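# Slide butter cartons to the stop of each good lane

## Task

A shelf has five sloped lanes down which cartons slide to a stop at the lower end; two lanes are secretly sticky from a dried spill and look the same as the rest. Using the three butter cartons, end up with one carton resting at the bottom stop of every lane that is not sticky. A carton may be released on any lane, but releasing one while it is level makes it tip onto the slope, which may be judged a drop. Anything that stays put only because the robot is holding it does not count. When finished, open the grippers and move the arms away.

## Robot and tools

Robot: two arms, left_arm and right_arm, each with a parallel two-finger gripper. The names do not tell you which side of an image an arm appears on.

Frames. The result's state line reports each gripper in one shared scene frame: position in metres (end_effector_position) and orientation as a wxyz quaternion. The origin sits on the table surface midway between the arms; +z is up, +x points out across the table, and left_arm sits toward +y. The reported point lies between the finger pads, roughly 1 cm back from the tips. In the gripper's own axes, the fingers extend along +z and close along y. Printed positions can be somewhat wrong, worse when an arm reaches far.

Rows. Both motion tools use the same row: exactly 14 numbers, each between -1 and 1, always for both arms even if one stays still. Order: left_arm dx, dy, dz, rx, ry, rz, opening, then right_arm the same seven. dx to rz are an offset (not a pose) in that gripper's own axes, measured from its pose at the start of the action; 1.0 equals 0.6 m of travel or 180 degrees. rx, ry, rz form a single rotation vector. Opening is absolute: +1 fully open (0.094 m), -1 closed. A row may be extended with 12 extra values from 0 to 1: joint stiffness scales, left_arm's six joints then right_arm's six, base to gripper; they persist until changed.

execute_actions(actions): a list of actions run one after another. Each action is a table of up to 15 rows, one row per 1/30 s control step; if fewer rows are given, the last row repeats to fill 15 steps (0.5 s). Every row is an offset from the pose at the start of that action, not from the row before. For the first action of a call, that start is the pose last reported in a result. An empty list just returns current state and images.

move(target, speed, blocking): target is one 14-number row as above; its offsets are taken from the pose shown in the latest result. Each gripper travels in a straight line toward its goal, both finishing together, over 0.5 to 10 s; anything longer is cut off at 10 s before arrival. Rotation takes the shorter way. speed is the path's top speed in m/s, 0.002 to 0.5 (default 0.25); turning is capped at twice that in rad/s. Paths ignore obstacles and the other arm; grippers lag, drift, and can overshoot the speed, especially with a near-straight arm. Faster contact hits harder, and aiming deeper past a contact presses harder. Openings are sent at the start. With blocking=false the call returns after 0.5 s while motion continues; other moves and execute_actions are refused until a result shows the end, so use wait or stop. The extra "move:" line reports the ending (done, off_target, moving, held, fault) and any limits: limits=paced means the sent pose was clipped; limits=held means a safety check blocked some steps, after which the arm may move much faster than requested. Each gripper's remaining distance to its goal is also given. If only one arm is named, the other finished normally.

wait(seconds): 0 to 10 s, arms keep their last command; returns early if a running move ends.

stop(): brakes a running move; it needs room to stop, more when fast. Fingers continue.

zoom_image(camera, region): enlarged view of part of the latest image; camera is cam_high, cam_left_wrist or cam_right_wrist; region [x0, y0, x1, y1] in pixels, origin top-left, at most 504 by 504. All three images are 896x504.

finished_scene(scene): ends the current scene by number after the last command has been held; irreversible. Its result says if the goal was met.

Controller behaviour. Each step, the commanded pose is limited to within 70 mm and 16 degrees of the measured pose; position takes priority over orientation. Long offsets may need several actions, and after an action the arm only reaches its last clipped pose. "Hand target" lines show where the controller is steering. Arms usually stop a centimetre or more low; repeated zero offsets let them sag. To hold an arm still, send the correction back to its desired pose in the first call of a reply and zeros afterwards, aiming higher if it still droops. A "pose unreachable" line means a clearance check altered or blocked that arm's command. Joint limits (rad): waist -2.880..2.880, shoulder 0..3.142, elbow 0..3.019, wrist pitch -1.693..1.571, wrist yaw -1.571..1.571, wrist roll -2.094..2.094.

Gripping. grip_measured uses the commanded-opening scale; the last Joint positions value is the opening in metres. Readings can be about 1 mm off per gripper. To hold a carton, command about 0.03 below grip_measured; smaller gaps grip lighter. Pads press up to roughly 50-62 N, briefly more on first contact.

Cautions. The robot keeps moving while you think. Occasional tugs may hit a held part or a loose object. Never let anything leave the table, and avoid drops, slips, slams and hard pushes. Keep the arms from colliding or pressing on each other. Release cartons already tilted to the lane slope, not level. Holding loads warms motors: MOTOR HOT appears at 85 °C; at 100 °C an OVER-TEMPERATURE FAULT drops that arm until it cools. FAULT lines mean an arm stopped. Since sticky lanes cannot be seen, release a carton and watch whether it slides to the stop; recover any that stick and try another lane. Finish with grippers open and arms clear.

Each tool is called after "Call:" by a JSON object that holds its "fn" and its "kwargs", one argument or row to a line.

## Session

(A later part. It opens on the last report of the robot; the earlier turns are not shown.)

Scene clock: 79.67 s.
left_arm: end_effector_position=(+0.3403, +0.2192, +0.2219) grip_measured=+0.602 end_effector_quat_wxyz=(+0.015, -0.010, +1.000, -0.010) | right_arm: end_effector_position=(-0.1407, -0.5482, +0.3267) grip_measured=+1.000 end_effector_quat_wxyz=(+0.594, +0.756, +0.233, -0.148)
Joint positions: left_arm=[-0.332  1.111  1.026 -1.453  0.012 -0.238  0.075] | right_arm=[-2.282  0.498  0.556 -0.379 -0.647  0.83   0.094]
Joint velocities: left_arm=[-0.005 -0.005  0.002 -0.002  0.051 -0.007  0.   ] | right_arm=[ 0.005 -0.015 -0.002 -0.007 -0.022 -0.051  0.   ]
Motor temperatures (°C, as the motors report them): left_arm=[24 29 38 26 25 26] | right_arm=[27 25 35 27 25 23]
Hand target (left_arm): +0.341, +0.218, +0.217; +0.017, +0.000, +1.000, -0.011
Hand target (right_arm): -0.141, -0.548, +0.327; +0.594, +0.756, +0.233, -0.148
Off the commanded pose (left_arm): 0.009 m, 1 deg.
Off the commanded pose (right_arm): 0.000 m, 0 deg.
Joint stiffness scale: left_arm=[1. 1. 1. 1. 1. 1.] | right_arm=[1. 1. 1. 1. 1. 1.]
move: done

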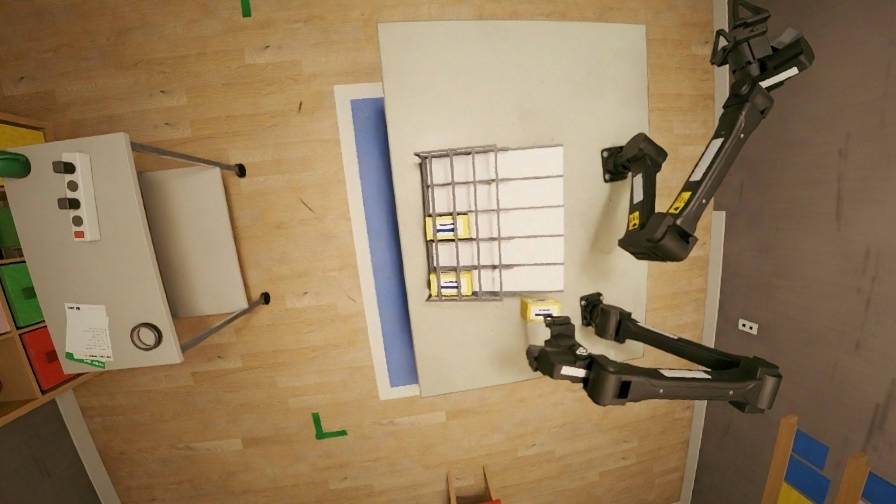

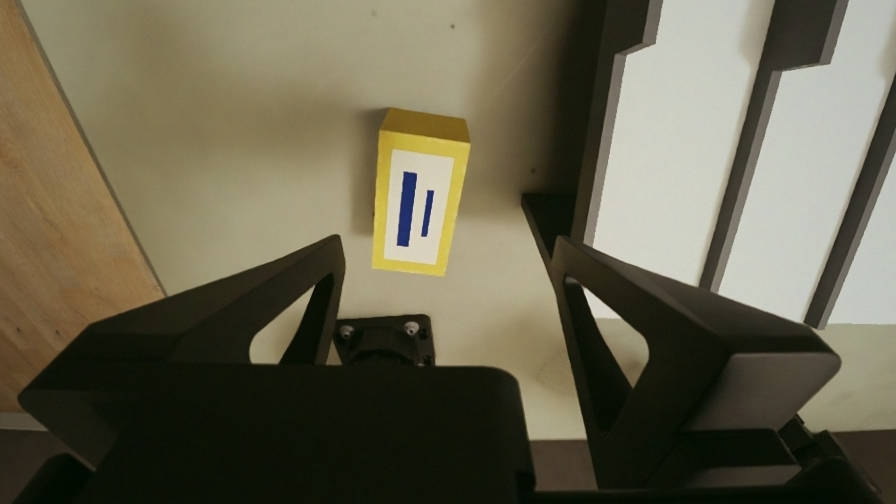

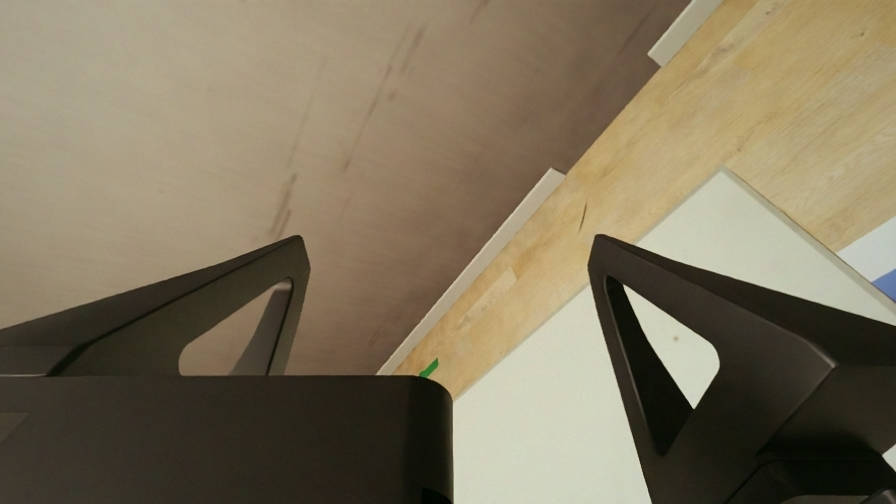

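L3 good. Grasp #3.

Call:
{"fn": "move", "kwargs": {
  "target": [-0.02,0.015,0.29,0,0,0,0.6,0,0,0,0,0,0,1],
  "speed": 0.15
}}

Call:
{"fn": "move", "kwargs": {
  "target": [0,0,0,0,0,0,-1,0,0,0,0,0,0,1]
}}

Call:
{"fn": "move", "kwargs": {
  "target": [0,0,-0.35,0,0.08,0,-1,0,0,0,0,0,0,1],
  "speed": 0.15
}}

Call:
{"fn": "move", "kwargs": {
  "target": [0,-0.7,0,0,0,0,-1,0,0,0,0,0,0,1],
  "speed": 0.2
}}

Scene clock: 84.77 s.
left_arm: end_effector_position=(+0.3562, +0.2211, +0.0530) grip_measured=+0.602 end_effector_quat_wxyz=(+0.014, -0.013, +1.000, -0.009) | right_arm: end_effector_position=(-0.1407, -0.5482, +0.3267) grip_measured=+1.000 end_effector_quat_wxyz=(+0.594, +0.756, +0.233, -0.148)
Joint positions: left_arm=[-0.315  1.324  0.725 -0.939  0.012 -0.228  0.075] | right_arm=[-2.282  0.498  0.556 -0.379 -0.647  0.83   0.094]
Joint velocities: left_arm=[-0.015 -0.015  0.007 -0.002 -0.051 -0.007 -0.001] | right_arm=[-0.005 -0.005 -0.007  0.002  0.007 -0.037  0.   ]
Motor temperatures (°C, as the motors report them): left_arm=[24 29 37 26 25 26] | right_arm=[27 25 35 27 25 23]
Hand target (left_arm): +0.356, +0.225, +0.047; +0.015, -0.010, +1.000, -0.009
Hand target (right_arm): -0.141, -0.548, +0.327; +0.594, +0.756, +0.233, -0.148
Off the commanded pose (left_arm): 0.006 m, 0 deg.
Off the commanded pose (right_arm): 0.000 m, 0 deg.
Joint stiffness scale: left_arm=[1. 1. 1. 1. 1. 1.] | right_arm=[1. 1. 1. 1. 1. 1.]
move: done

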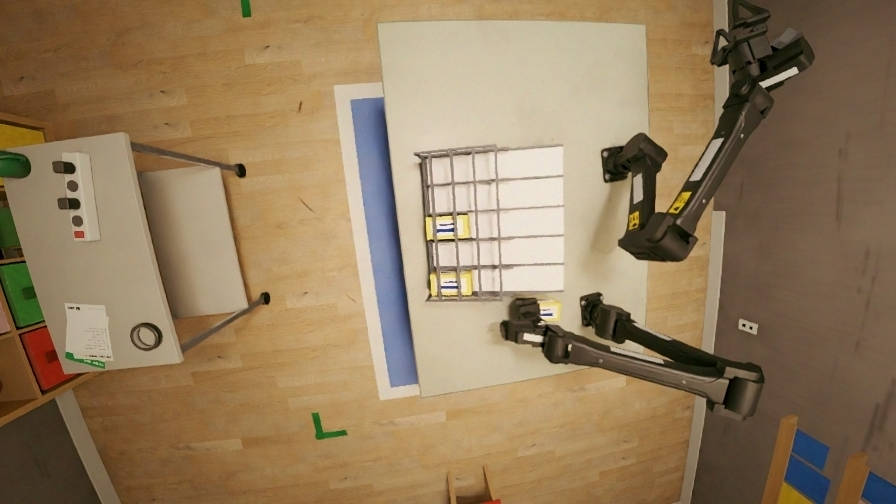

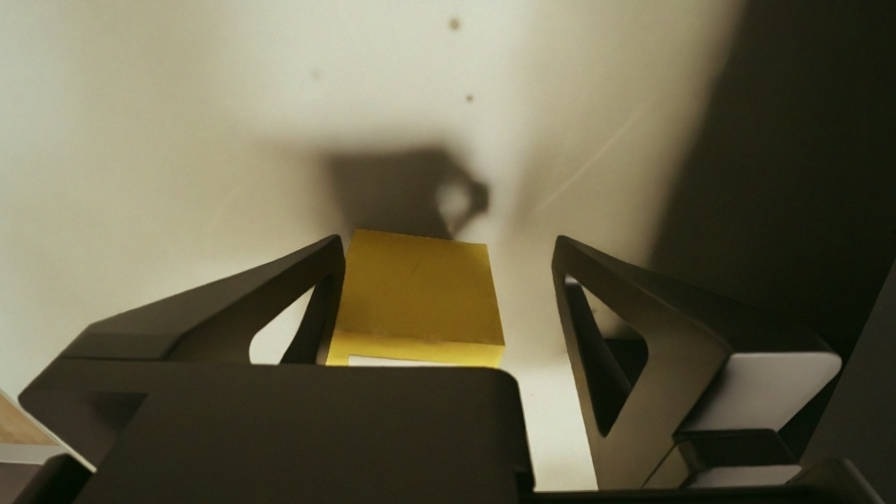

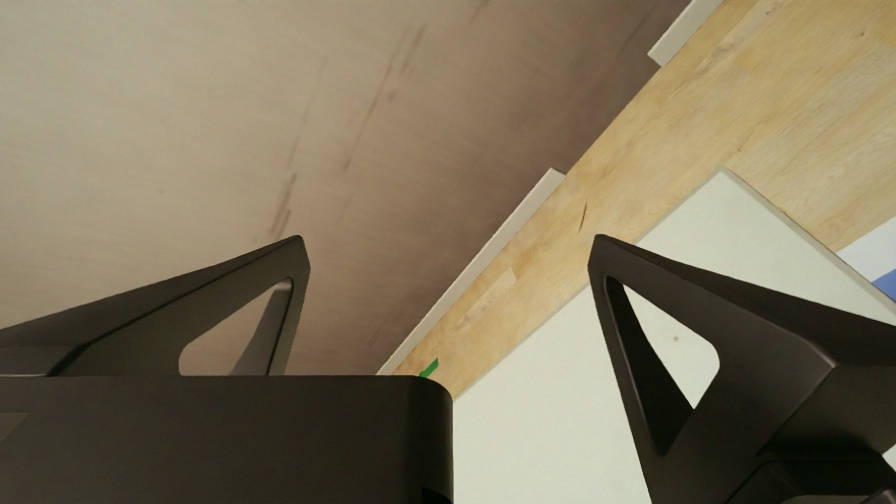

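Scene clock: 85.27 s.
left_arm: end_effector_position=(+0.3562, +0.2211, +0.0530) grip_measured=-0.991 end_effector_quat_wxyz=(+0.014, -0.013, +1.000, -0.009) | right_arm: end_effector_position=(-0.1407, -0.5482, +0.3267) grip_measured=+1.000 end_effector_quat_wxyz=(+0.594, +0.756, +0.233, -0.148)
Joint positions: left_arm=[-0.315  1.324  0.725 -0.939  0.012 -0.228  0.   ] | right_arm=[-2.282  0.498  0.556 -0.379 -0.647  0.83   0.094]
Joint velocities: left_arm=[-0.015 -0.015  0.002 -0.027  0.022 -0.007 -0.   ] | right_arm=[-0.005 -0.024  0.002 -0.007 -0.037  0.022  0.   ]
Motor temperatures (°C, as the motors report them): left_arm=[24 29 37 26 25 26] | right_arm=[27 25 35 27 25 23]
Hand target (left_arm): +0.356, +0.221, +0.053; +0.014, -0.013, +1.000, -0.009
Hand target (right_arm): -0.141, -0.548, +0.327; +0.594, +0.756, +0.233, -0.148
Off the commanded pose (left_arm): 0.000 m, 0 deg.
Off the commanded pose (right_arm): 0.000 m, 0 deg.
Joint stiffness scale: left_arm=[1. 1. 1. 1. 1. 1.] | right_arm=[1. 1. 1. 1. 1. 1.]
move: done

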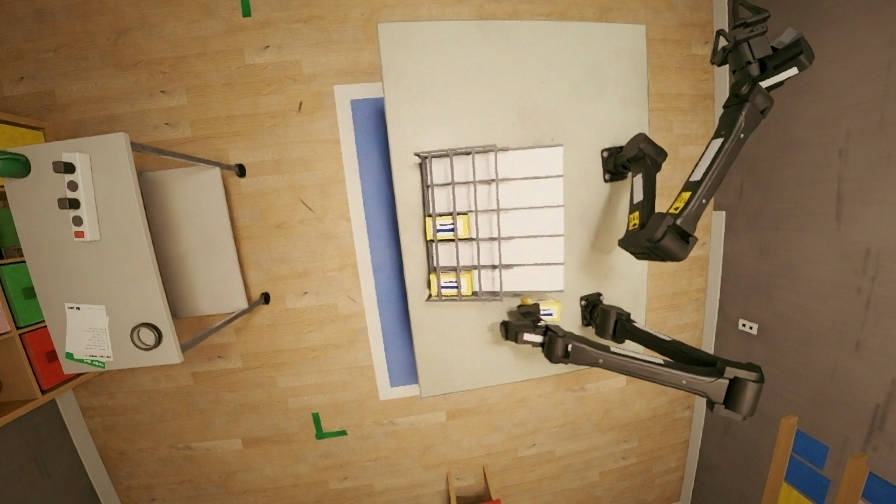

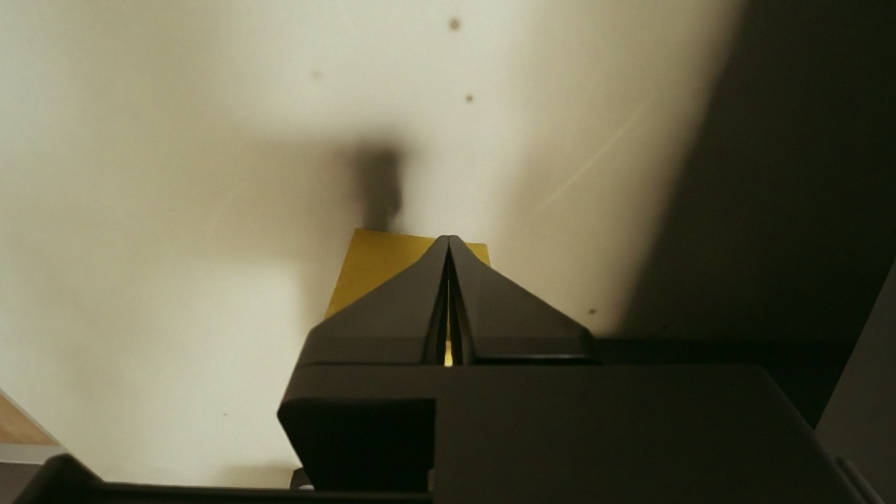

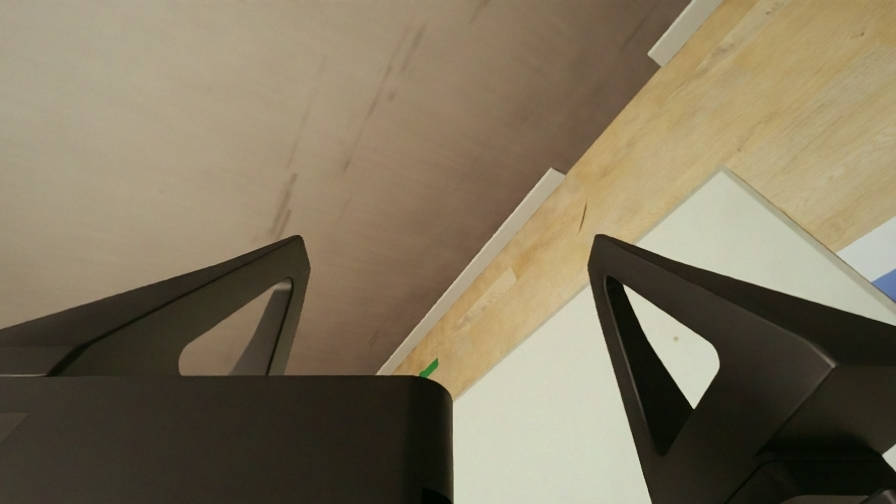

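Scene clock: 87.07 s.
left_arm: end_effector_position=(+0.3425, +0.2239, +0.2457) grip_measured=-0.991 end_effector_quat_wxyz=(-0.082, -0.016, +0.996, -0.013) | right_arm: end_effector_position=(-0.1407, -0.5482, +0.3267) grip_measured=+1.000 end_effector_quat_wxyz=(+0.594, +0.756, +0.233, -0.148)
Joint positions: left_arm=[-0.29   1.235  1.177 -1.669  0.057 -0.204  0.   ] | right_arm=[-2.282  0.498  0.556 -0.379 -0.647  0.83   0.094]
Joint velocities: left_arm=[ 0.005 -0.005  0.002 -0.002  0.037 -0.007 -0.   ] | right_arm=[ 0.005  0.015  0.002 -0.002 -0.022 -0.007  0.   ]
Motor temperatures (°C, as the motors report them): left_arm=[24 29 37 26 25 26] | right_arm=[27 25 35 27 25 23]
Hand target (left_arm): +0.351, +0.226, +0.262; -0.068, -0.013, +0.997, -0.018
Hand target (right_arm): -0.141, -0.548, +0.327; +0.594, +0.756, +0.233, -0.148
Off the commanded pose (left_arm): 0.019 m, 3 deg.
Off the commanded pose (right_arm): 0.000 m, 0 deg.
Joint stiffness scale: left_arm=[1. 1. 1. 1. 1. 1.] | right_arm=[1. 1. 1. 1. 1. 1.]
joint sent to its limit (left arm) — the command would take joint 4 (wrist pitch) past its lower limit, so that joint was sent only as far as its limit.
move: off_target (left_arm)

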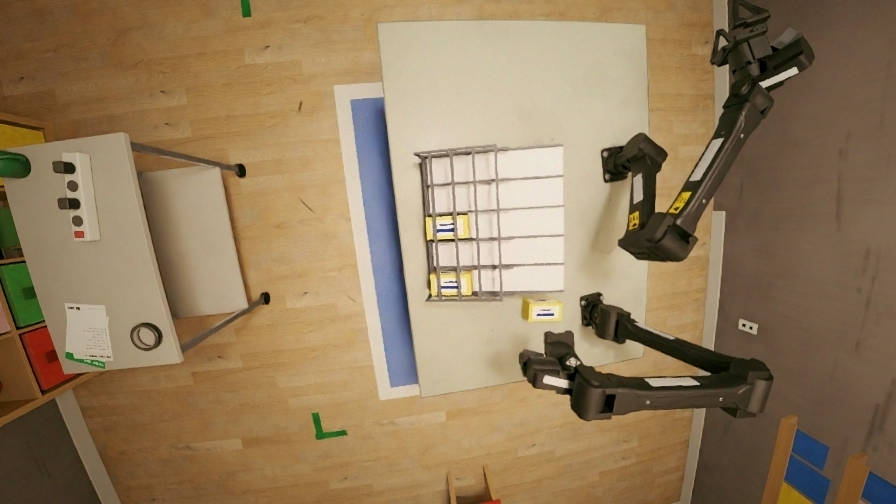

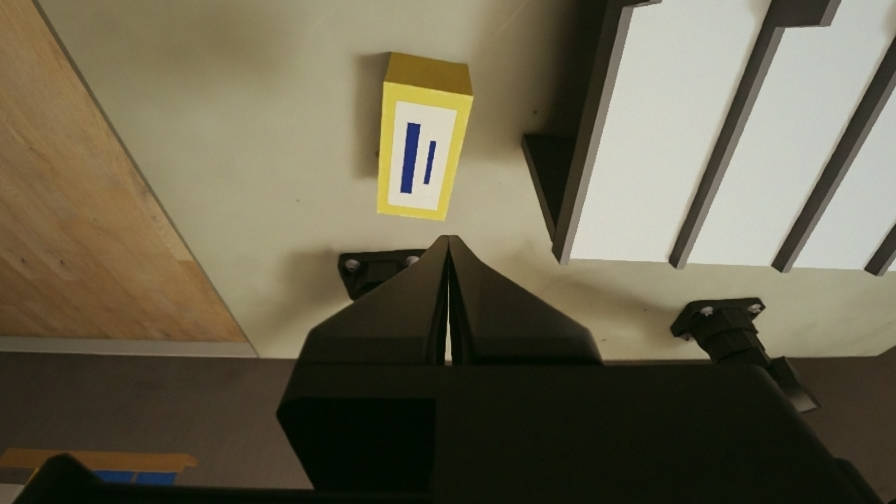

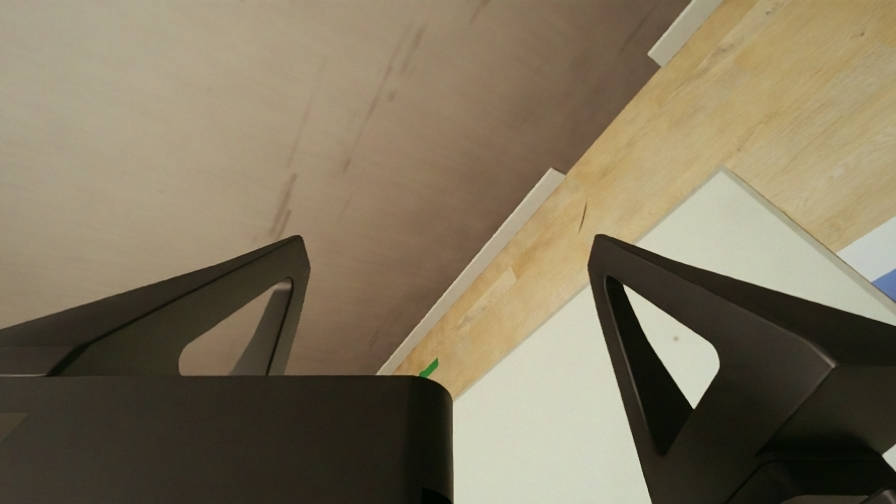

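Scene clock: 89.60 s.
left_arm: end_effector_position=(+0.3509, -0.1907, +0.2431) grip_measured=-0.991 end_effector_quat_wxyz=(-0.078, -0.008, +0.997, -0.020) | right_arm: end_effector_position=(-0.1407, -0.5482, +0.3267) grip_measured=+1.000 end_effector_quat_wxyz=(+0.594, +0.756, +0.233, -0.148)
Joint positions: left_arm=[-1.069  1.873  1.912 -1.667  0.151 -0.967  0.   ] | right_arm=[-2.282  0.498  0.556 -0.379 -0.647  0.83   0.094]
Joint velocities: left_arm=[ 0.005 -0.005  0.002  0.012 -0.037 -0.022 -0.001] | right_arm=[-0.005 -0.015 -0.007  0.007 -0.007  0.037  0.   ]
Motor temperatures (°C, as the motors report them): left_arm=[24 29 37 26 25 26] | right_arm=[27 25 35 27 25 23]
Hand target (left_arm): +0.356, -0.199, +0.254; -0.074, -0.017, +0.997, -0.027
Hand target (right_arm): -0.141, -0.548, +0.327; +0.594, +0.756, +0.233, -0.148
Off the commanded pose (left_arm): 0.015 m, 1 deg.
Off the commanded pose (right_arm): 0.000 m, 0 deg.
Joint stiffness scale: left_arm=[1. 1. 1. 1. 1. 1.] | right_arm=[1. 1. 1. 1. 1. 1.]
joint sent to its limit (left arm) — the command would take joint 4 (wrist pitch) past its lower limit, so that joint was sent only as far as its limit.
move: off_target (left_arm)

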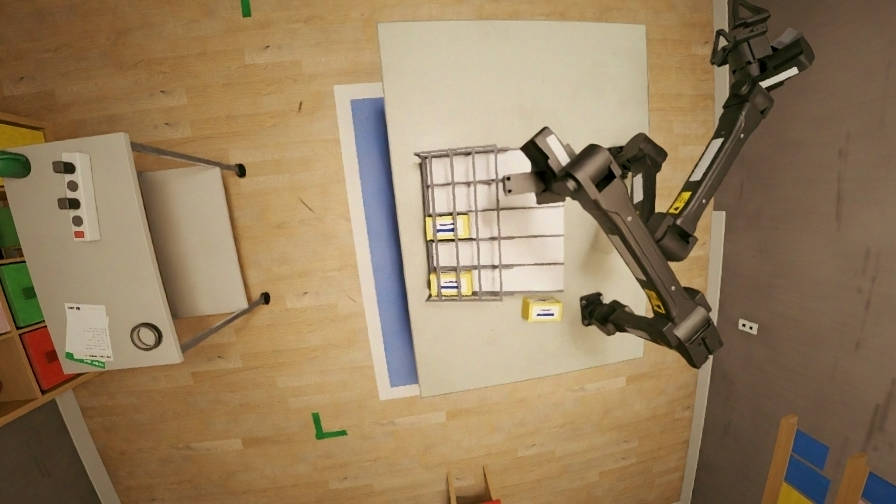

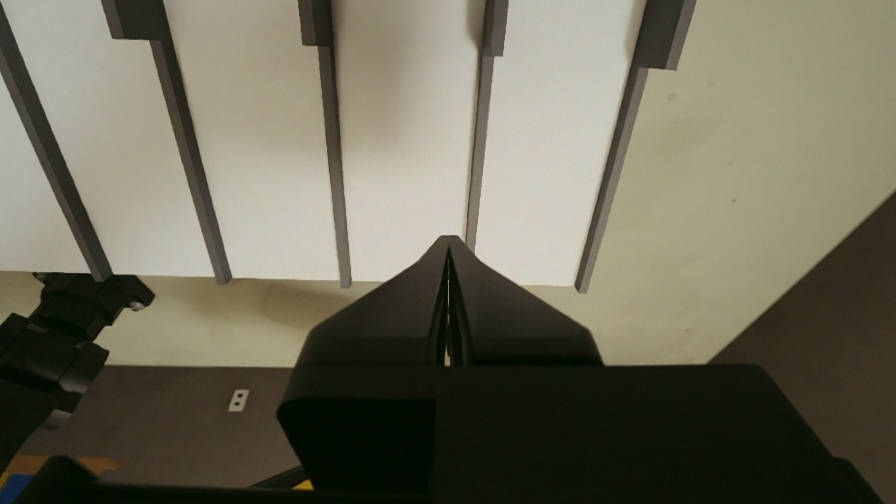

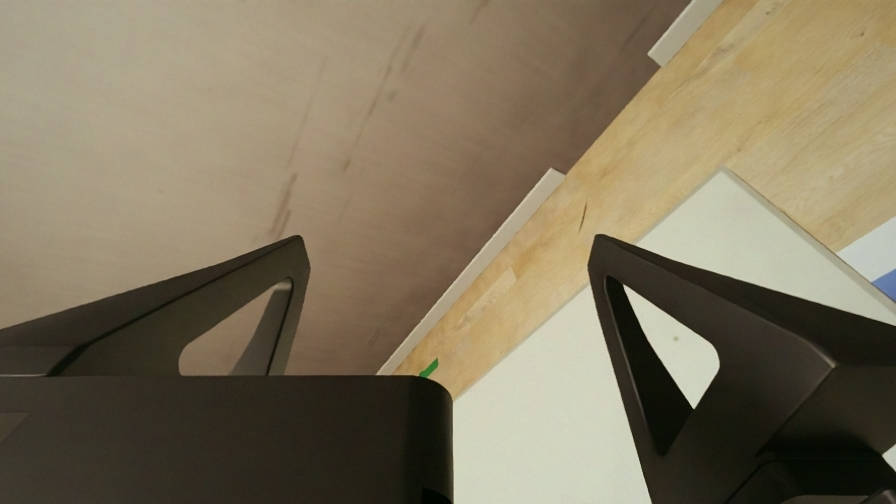

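Missed (too far +x). Go back to x≈0.31, y≈0.23.

Call:
{"fn": "move", "kwargs": {
  "target": [0.07,0.7,0,0,-0.06,0,0.6,0,0,0,0,0,0,1]
}}

Call:
{"fn": "move", "kwargs": {
  "target": [0,0,0.31,0,0,0,0.6,0,0,0,0,0,0,1],
  "speed": 0.15
}}

Scene clock: 94.80 s.
left_arm: end_effector_position=(+0.3055, +0.2316, +0.2455) grip_measured=+0.598 end_effector_quat_wxyz=(+0.024, -0.020, +0.999, -0.017) | right_arm: end_effector_position=(-0.1407, -0.5482, +0.3267) grip_measured=+1.000 end_effector_quat_wxyz=(+0.594, +0.756, +0.233, -0.148)
Joint positions: left_arm=[-0.308  0.992  1.008 -1.533  0.023 -0.233  0.075] | right_arm=[-2.282  0.498  0.556 -0.379 -0.647  0.83   0.094]
Joint velocities: left_arm=[-0.015 -0.005 -0.012 -0.002 -0.037 -0.037 -0.   ] | right_arm=[-0.005 -0.005 -0.002 -0.002 -0.007  0.007  0.   ]
Motor temperatures (°C, as the motors report them): left_arm=[24 29 37 26 25 26] | right_arm=[27 25 36 27 25 23]
Hand target (left_arm): +0.302, +0.232, +0.239; +0.015, -0.010, +1.000, -0.016
Hand target (right_arm): -0.141, -0.548, +0.327; +0.594, +0.756, +0.233, -0.148
Off the commanded pose (left_arm): 0.013 m, 1 deg.
Off the commanded pose (right_arm): 0.000 m, 0 deg.
Joint stiffness scale: left_arm=[1. 1. 1. 1. 1. 1.] | right_arm=[1. 1. 1. 1. 1. 1.]
move: off_target (left_arm)

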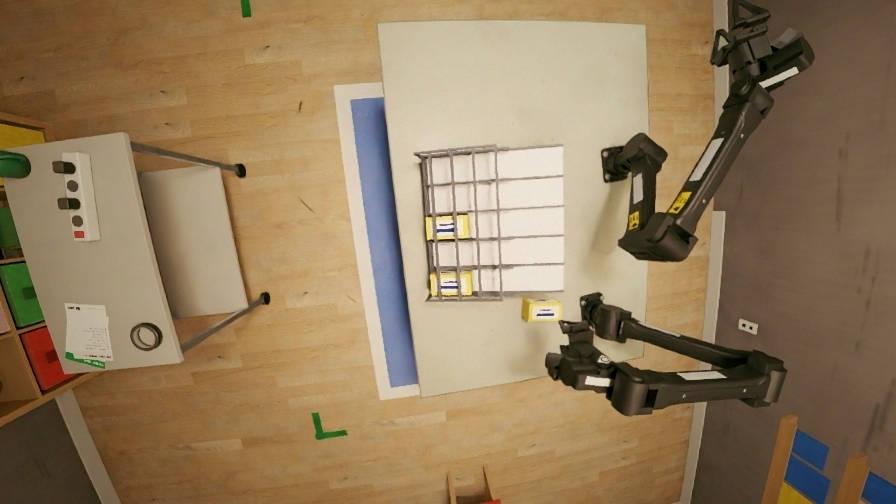

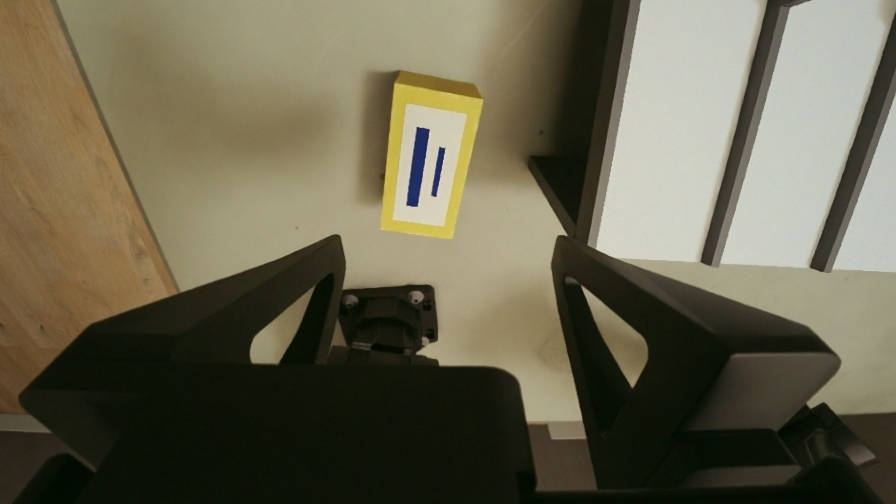

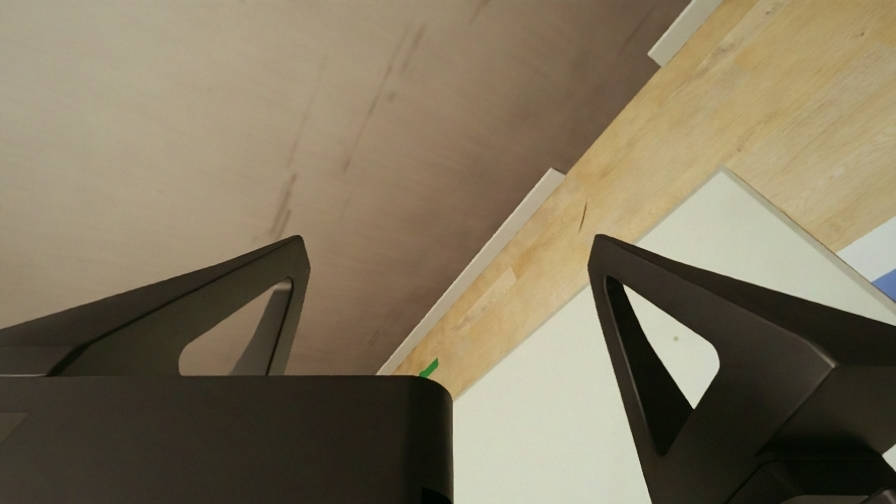

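Scene clock: 96.33 s.
left_arm: end_effector_position=(+0.3139, +0.2292, +0.0729) grip_measured=+0.598 end_effector_quat_wxyz=(+0.026, -0.021, +0.999, -0.015) | right_arm: end_effector_position=(-0.1407, -0.5482, +0.3267) grip_measured=+1.000 end_effector_quat_wxyz=(+0.594, +0.756, +0.233, -0.148)
Joint positions: left_arm=[-0.314  1.145  0.639 -1.008  0.017 -0.241  0.075] | right_arm=[-2.282  0.498  0.556 -0.379 -0.647  0.83   0.094]
Joint velocities: left_arm=[-0.005 -0.015 -0.012 -0.002 -0.066 -0.066  0.   ] | right_arm=[ 0.005 -0.005  0.002 -0.012  0.022 -0.037  0.   ]
Motor temperatures (°C, as the motors report them): left_arm=[24 29 37 26 25 26] | right_arm=[27 25 36 27 25 23]
Hand target (left_arm): +0.312, +0.225, +0.060; +0.024, -0.019, +0.999, -0.017
Hand target (right_arm): -0.141, -0.548, +0.327; +0.594, +0.756, +0.233, -0.148
Off the commanded pose (left_arm): 0.014 m, 0 deg.
Off the commanded pose (right_arm): 0.000 m, 0 deg.
Joint stiffness scale: left_arm=[1. 1. 1. 1. 1. 1.] | right_arm=[1. 1. 1. 1. 1. 1.]
move: off_target (left_arm)

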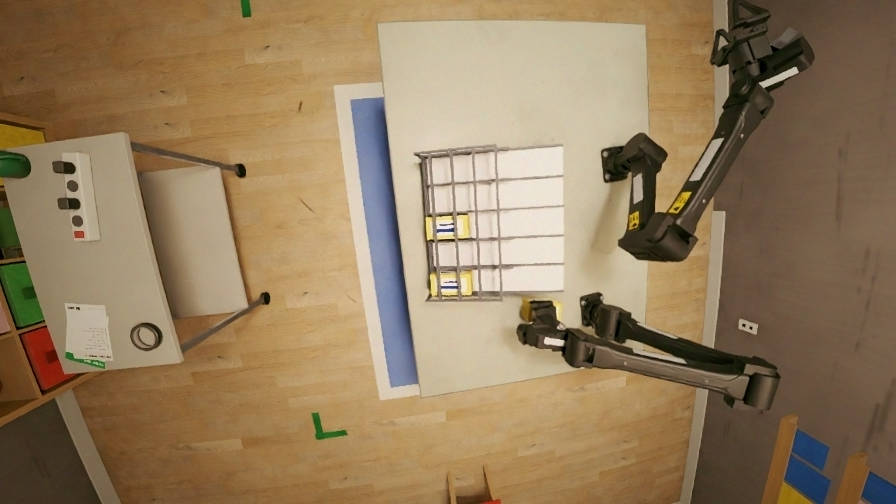

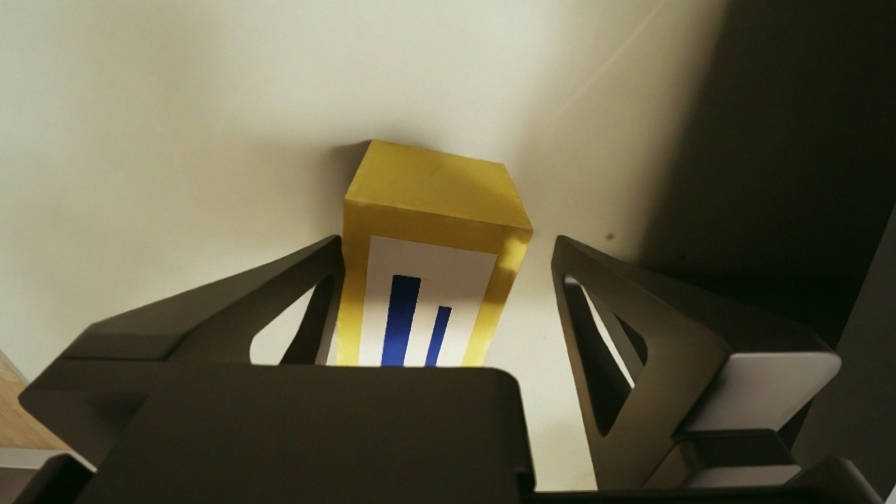

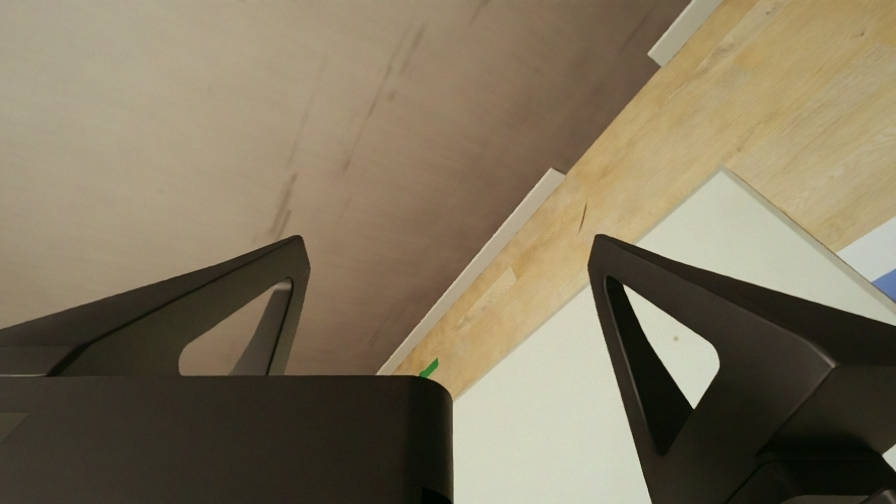

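Call:
{"fn": "move", "kwargs": {
  "target": [0,0.015,0.03,0,0,0,1,0,0,0,0,0,0,1],
  "speed": 0.05
}}

Call:
{"fn": "move", "kwargs": {
  "target": [0,0,0,0,0,0,-1,0,0,0,0,0,0,1]
}}

Scene clock: 99.40 s.
left_arm: end_effector_position=(+0.3151, +0.2349, +0.0613) grip_measured=+1.000 end_effector_quat_wxyz=(+0.028, -0.025, +0.999, -0.014) | right_arm: end_effector_position=(-0.1407, -0.5482, +0.3267) grip_measured=+1.000 end_effector_quat_wxyz=(+0.594, +0.756, +0.233, -0.148)
Joint positions: left_arm=[-0.293  1.164  0.618 -0.965  0.016 -0.229  0.094] | right_arm=[-2.282  0.498  0.556 -0.379 -0.647  0.83   0.094]
Joint velocities: left_arm=[-0.005 -0.005  0.027  0.002  0.007 -0.037  0.   ] | right_arm=[ 0.005 -0.005 -0.012 -0.017 -0.007  0.037  0.   ]
Motor temperatures (°C, as the motors report them): left_arm=[24 29 36 26 25 26] | right_arm=[27 25 36 27 25 23]
Hand target (left_arm): +0.314, +0.238, +0.055; +0.026, -0.021, +0.999, -0.014
Hand target (right_arm): -0.141, -0.548, +0.327; +0.594, +0.756, +0.233, -0.148
Off the commanded pose (left_arm): 0.007 m, 0 deg.
Off the commanded pose (right_arm): 0.000 m, 0 deg.
Joint stiffness scale: left_arm=[1. 1. 1. 1. 1. 1.] | right_arm=[1. 1. 1. 1. 1. 1.]
move: done

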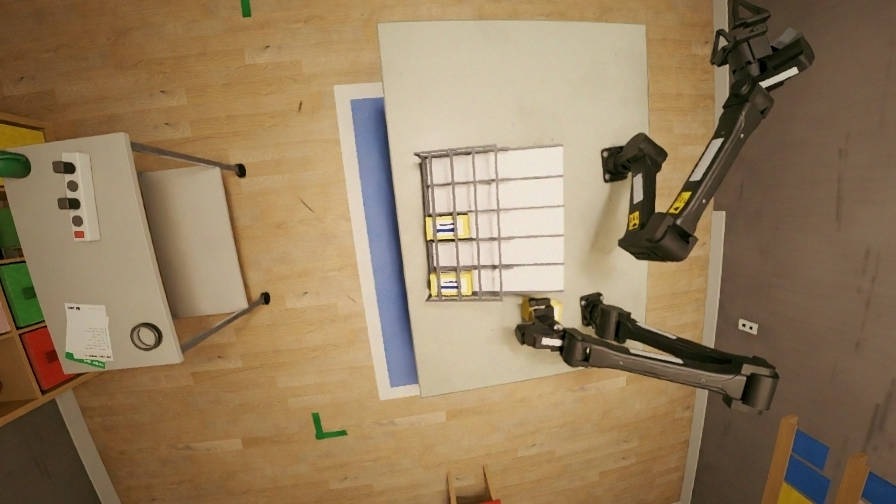

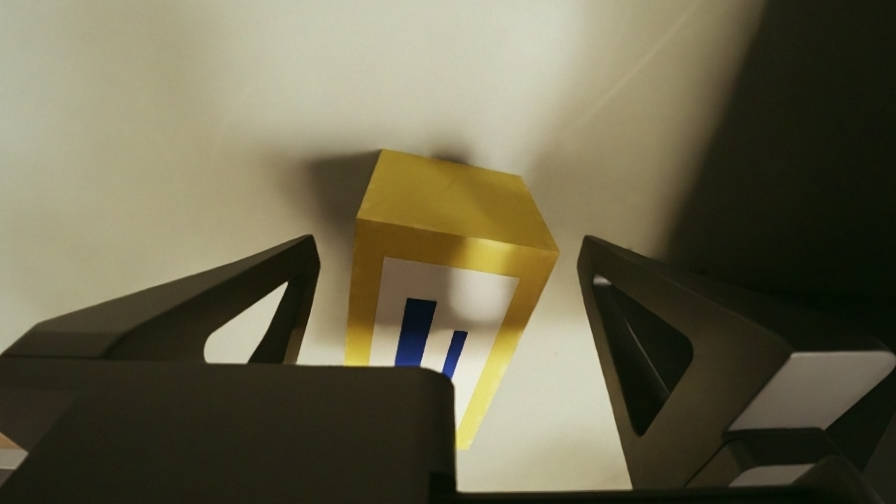

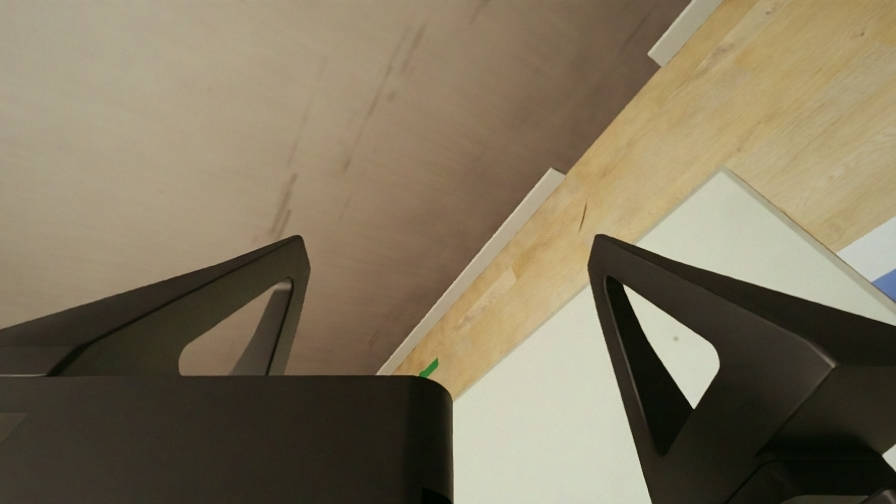

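Scene clock: 99.90 s.
left_arm: end_effector_position=(+0.3151, +0.2348, +0.0613) grip_measured=+0.373 end_effector_quat_wxyz=(+0.027, -0.024, +0.999, -0.014) | right_arm: end_effector_position=(-0.1407, -0.5482, +0.3267) grip_measured=+1.000 end_effector_quat_wxyz=(+0.594, +0.756, +0.233, -0.148)
Joint positions: left_arm=[-0.293  1.164  0.618 -0.965  0.017 -0.228  0.064] | right_arm=[-2.282  0.498  0.556 -0.379 -0.647  0.83   0.094]
Joint velocities: left_arm=[-0.015 -0.005 -0.007  0.012 -0.022 -0.022 -0.   ] | right_arm=[ 0.005 -0.015 -0.007 -0.017 -0.007 -0.051  0.   ]
Motor temperatures (°C, as the motors report them): left_arm=[24 29 36 26 25 26] | right_arm=[27 25 36 27 25 23]
Hand target (left_arm): +0.315, +0.235, +0.061; +0.028, -0.025, +0.999, -0.014
Hand target (right_arm): -0.141, -0.548, +0.327; +0.594, +0.756, +0.233, -0.148
Off the commanded pose (left_arm): 0.000 m, 0 deg.
Off the commanded pose (right_arm): 0.000 m, 0 deg.
Joint stiffness scale: left_arm=[1. 1. 1. 1. 1. 1.] | right_arm=[1. 1. 1. 1. 1. 1.]
move: done

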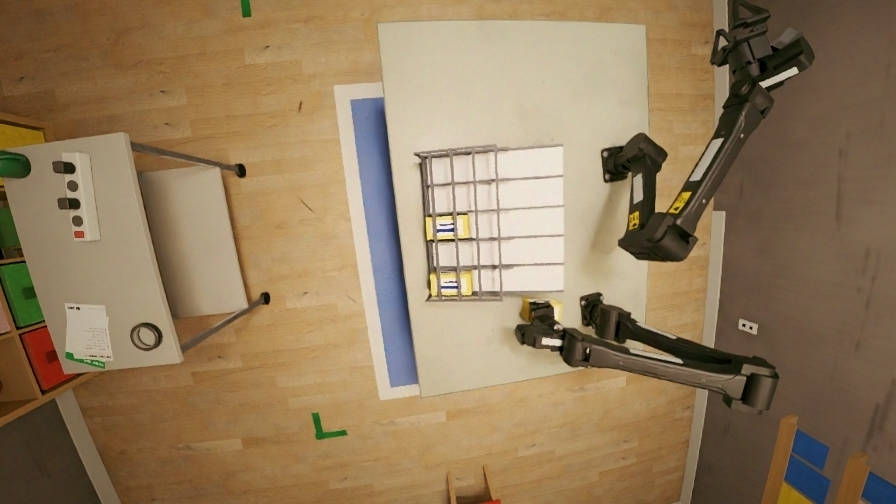

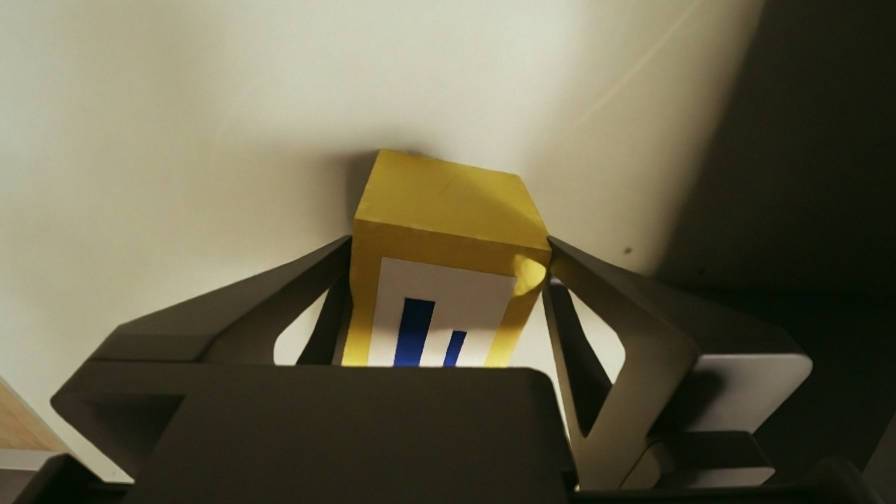

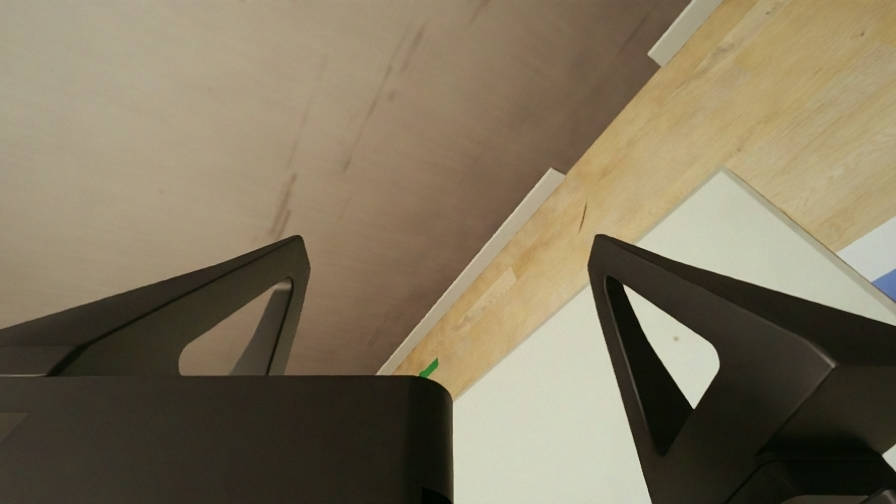

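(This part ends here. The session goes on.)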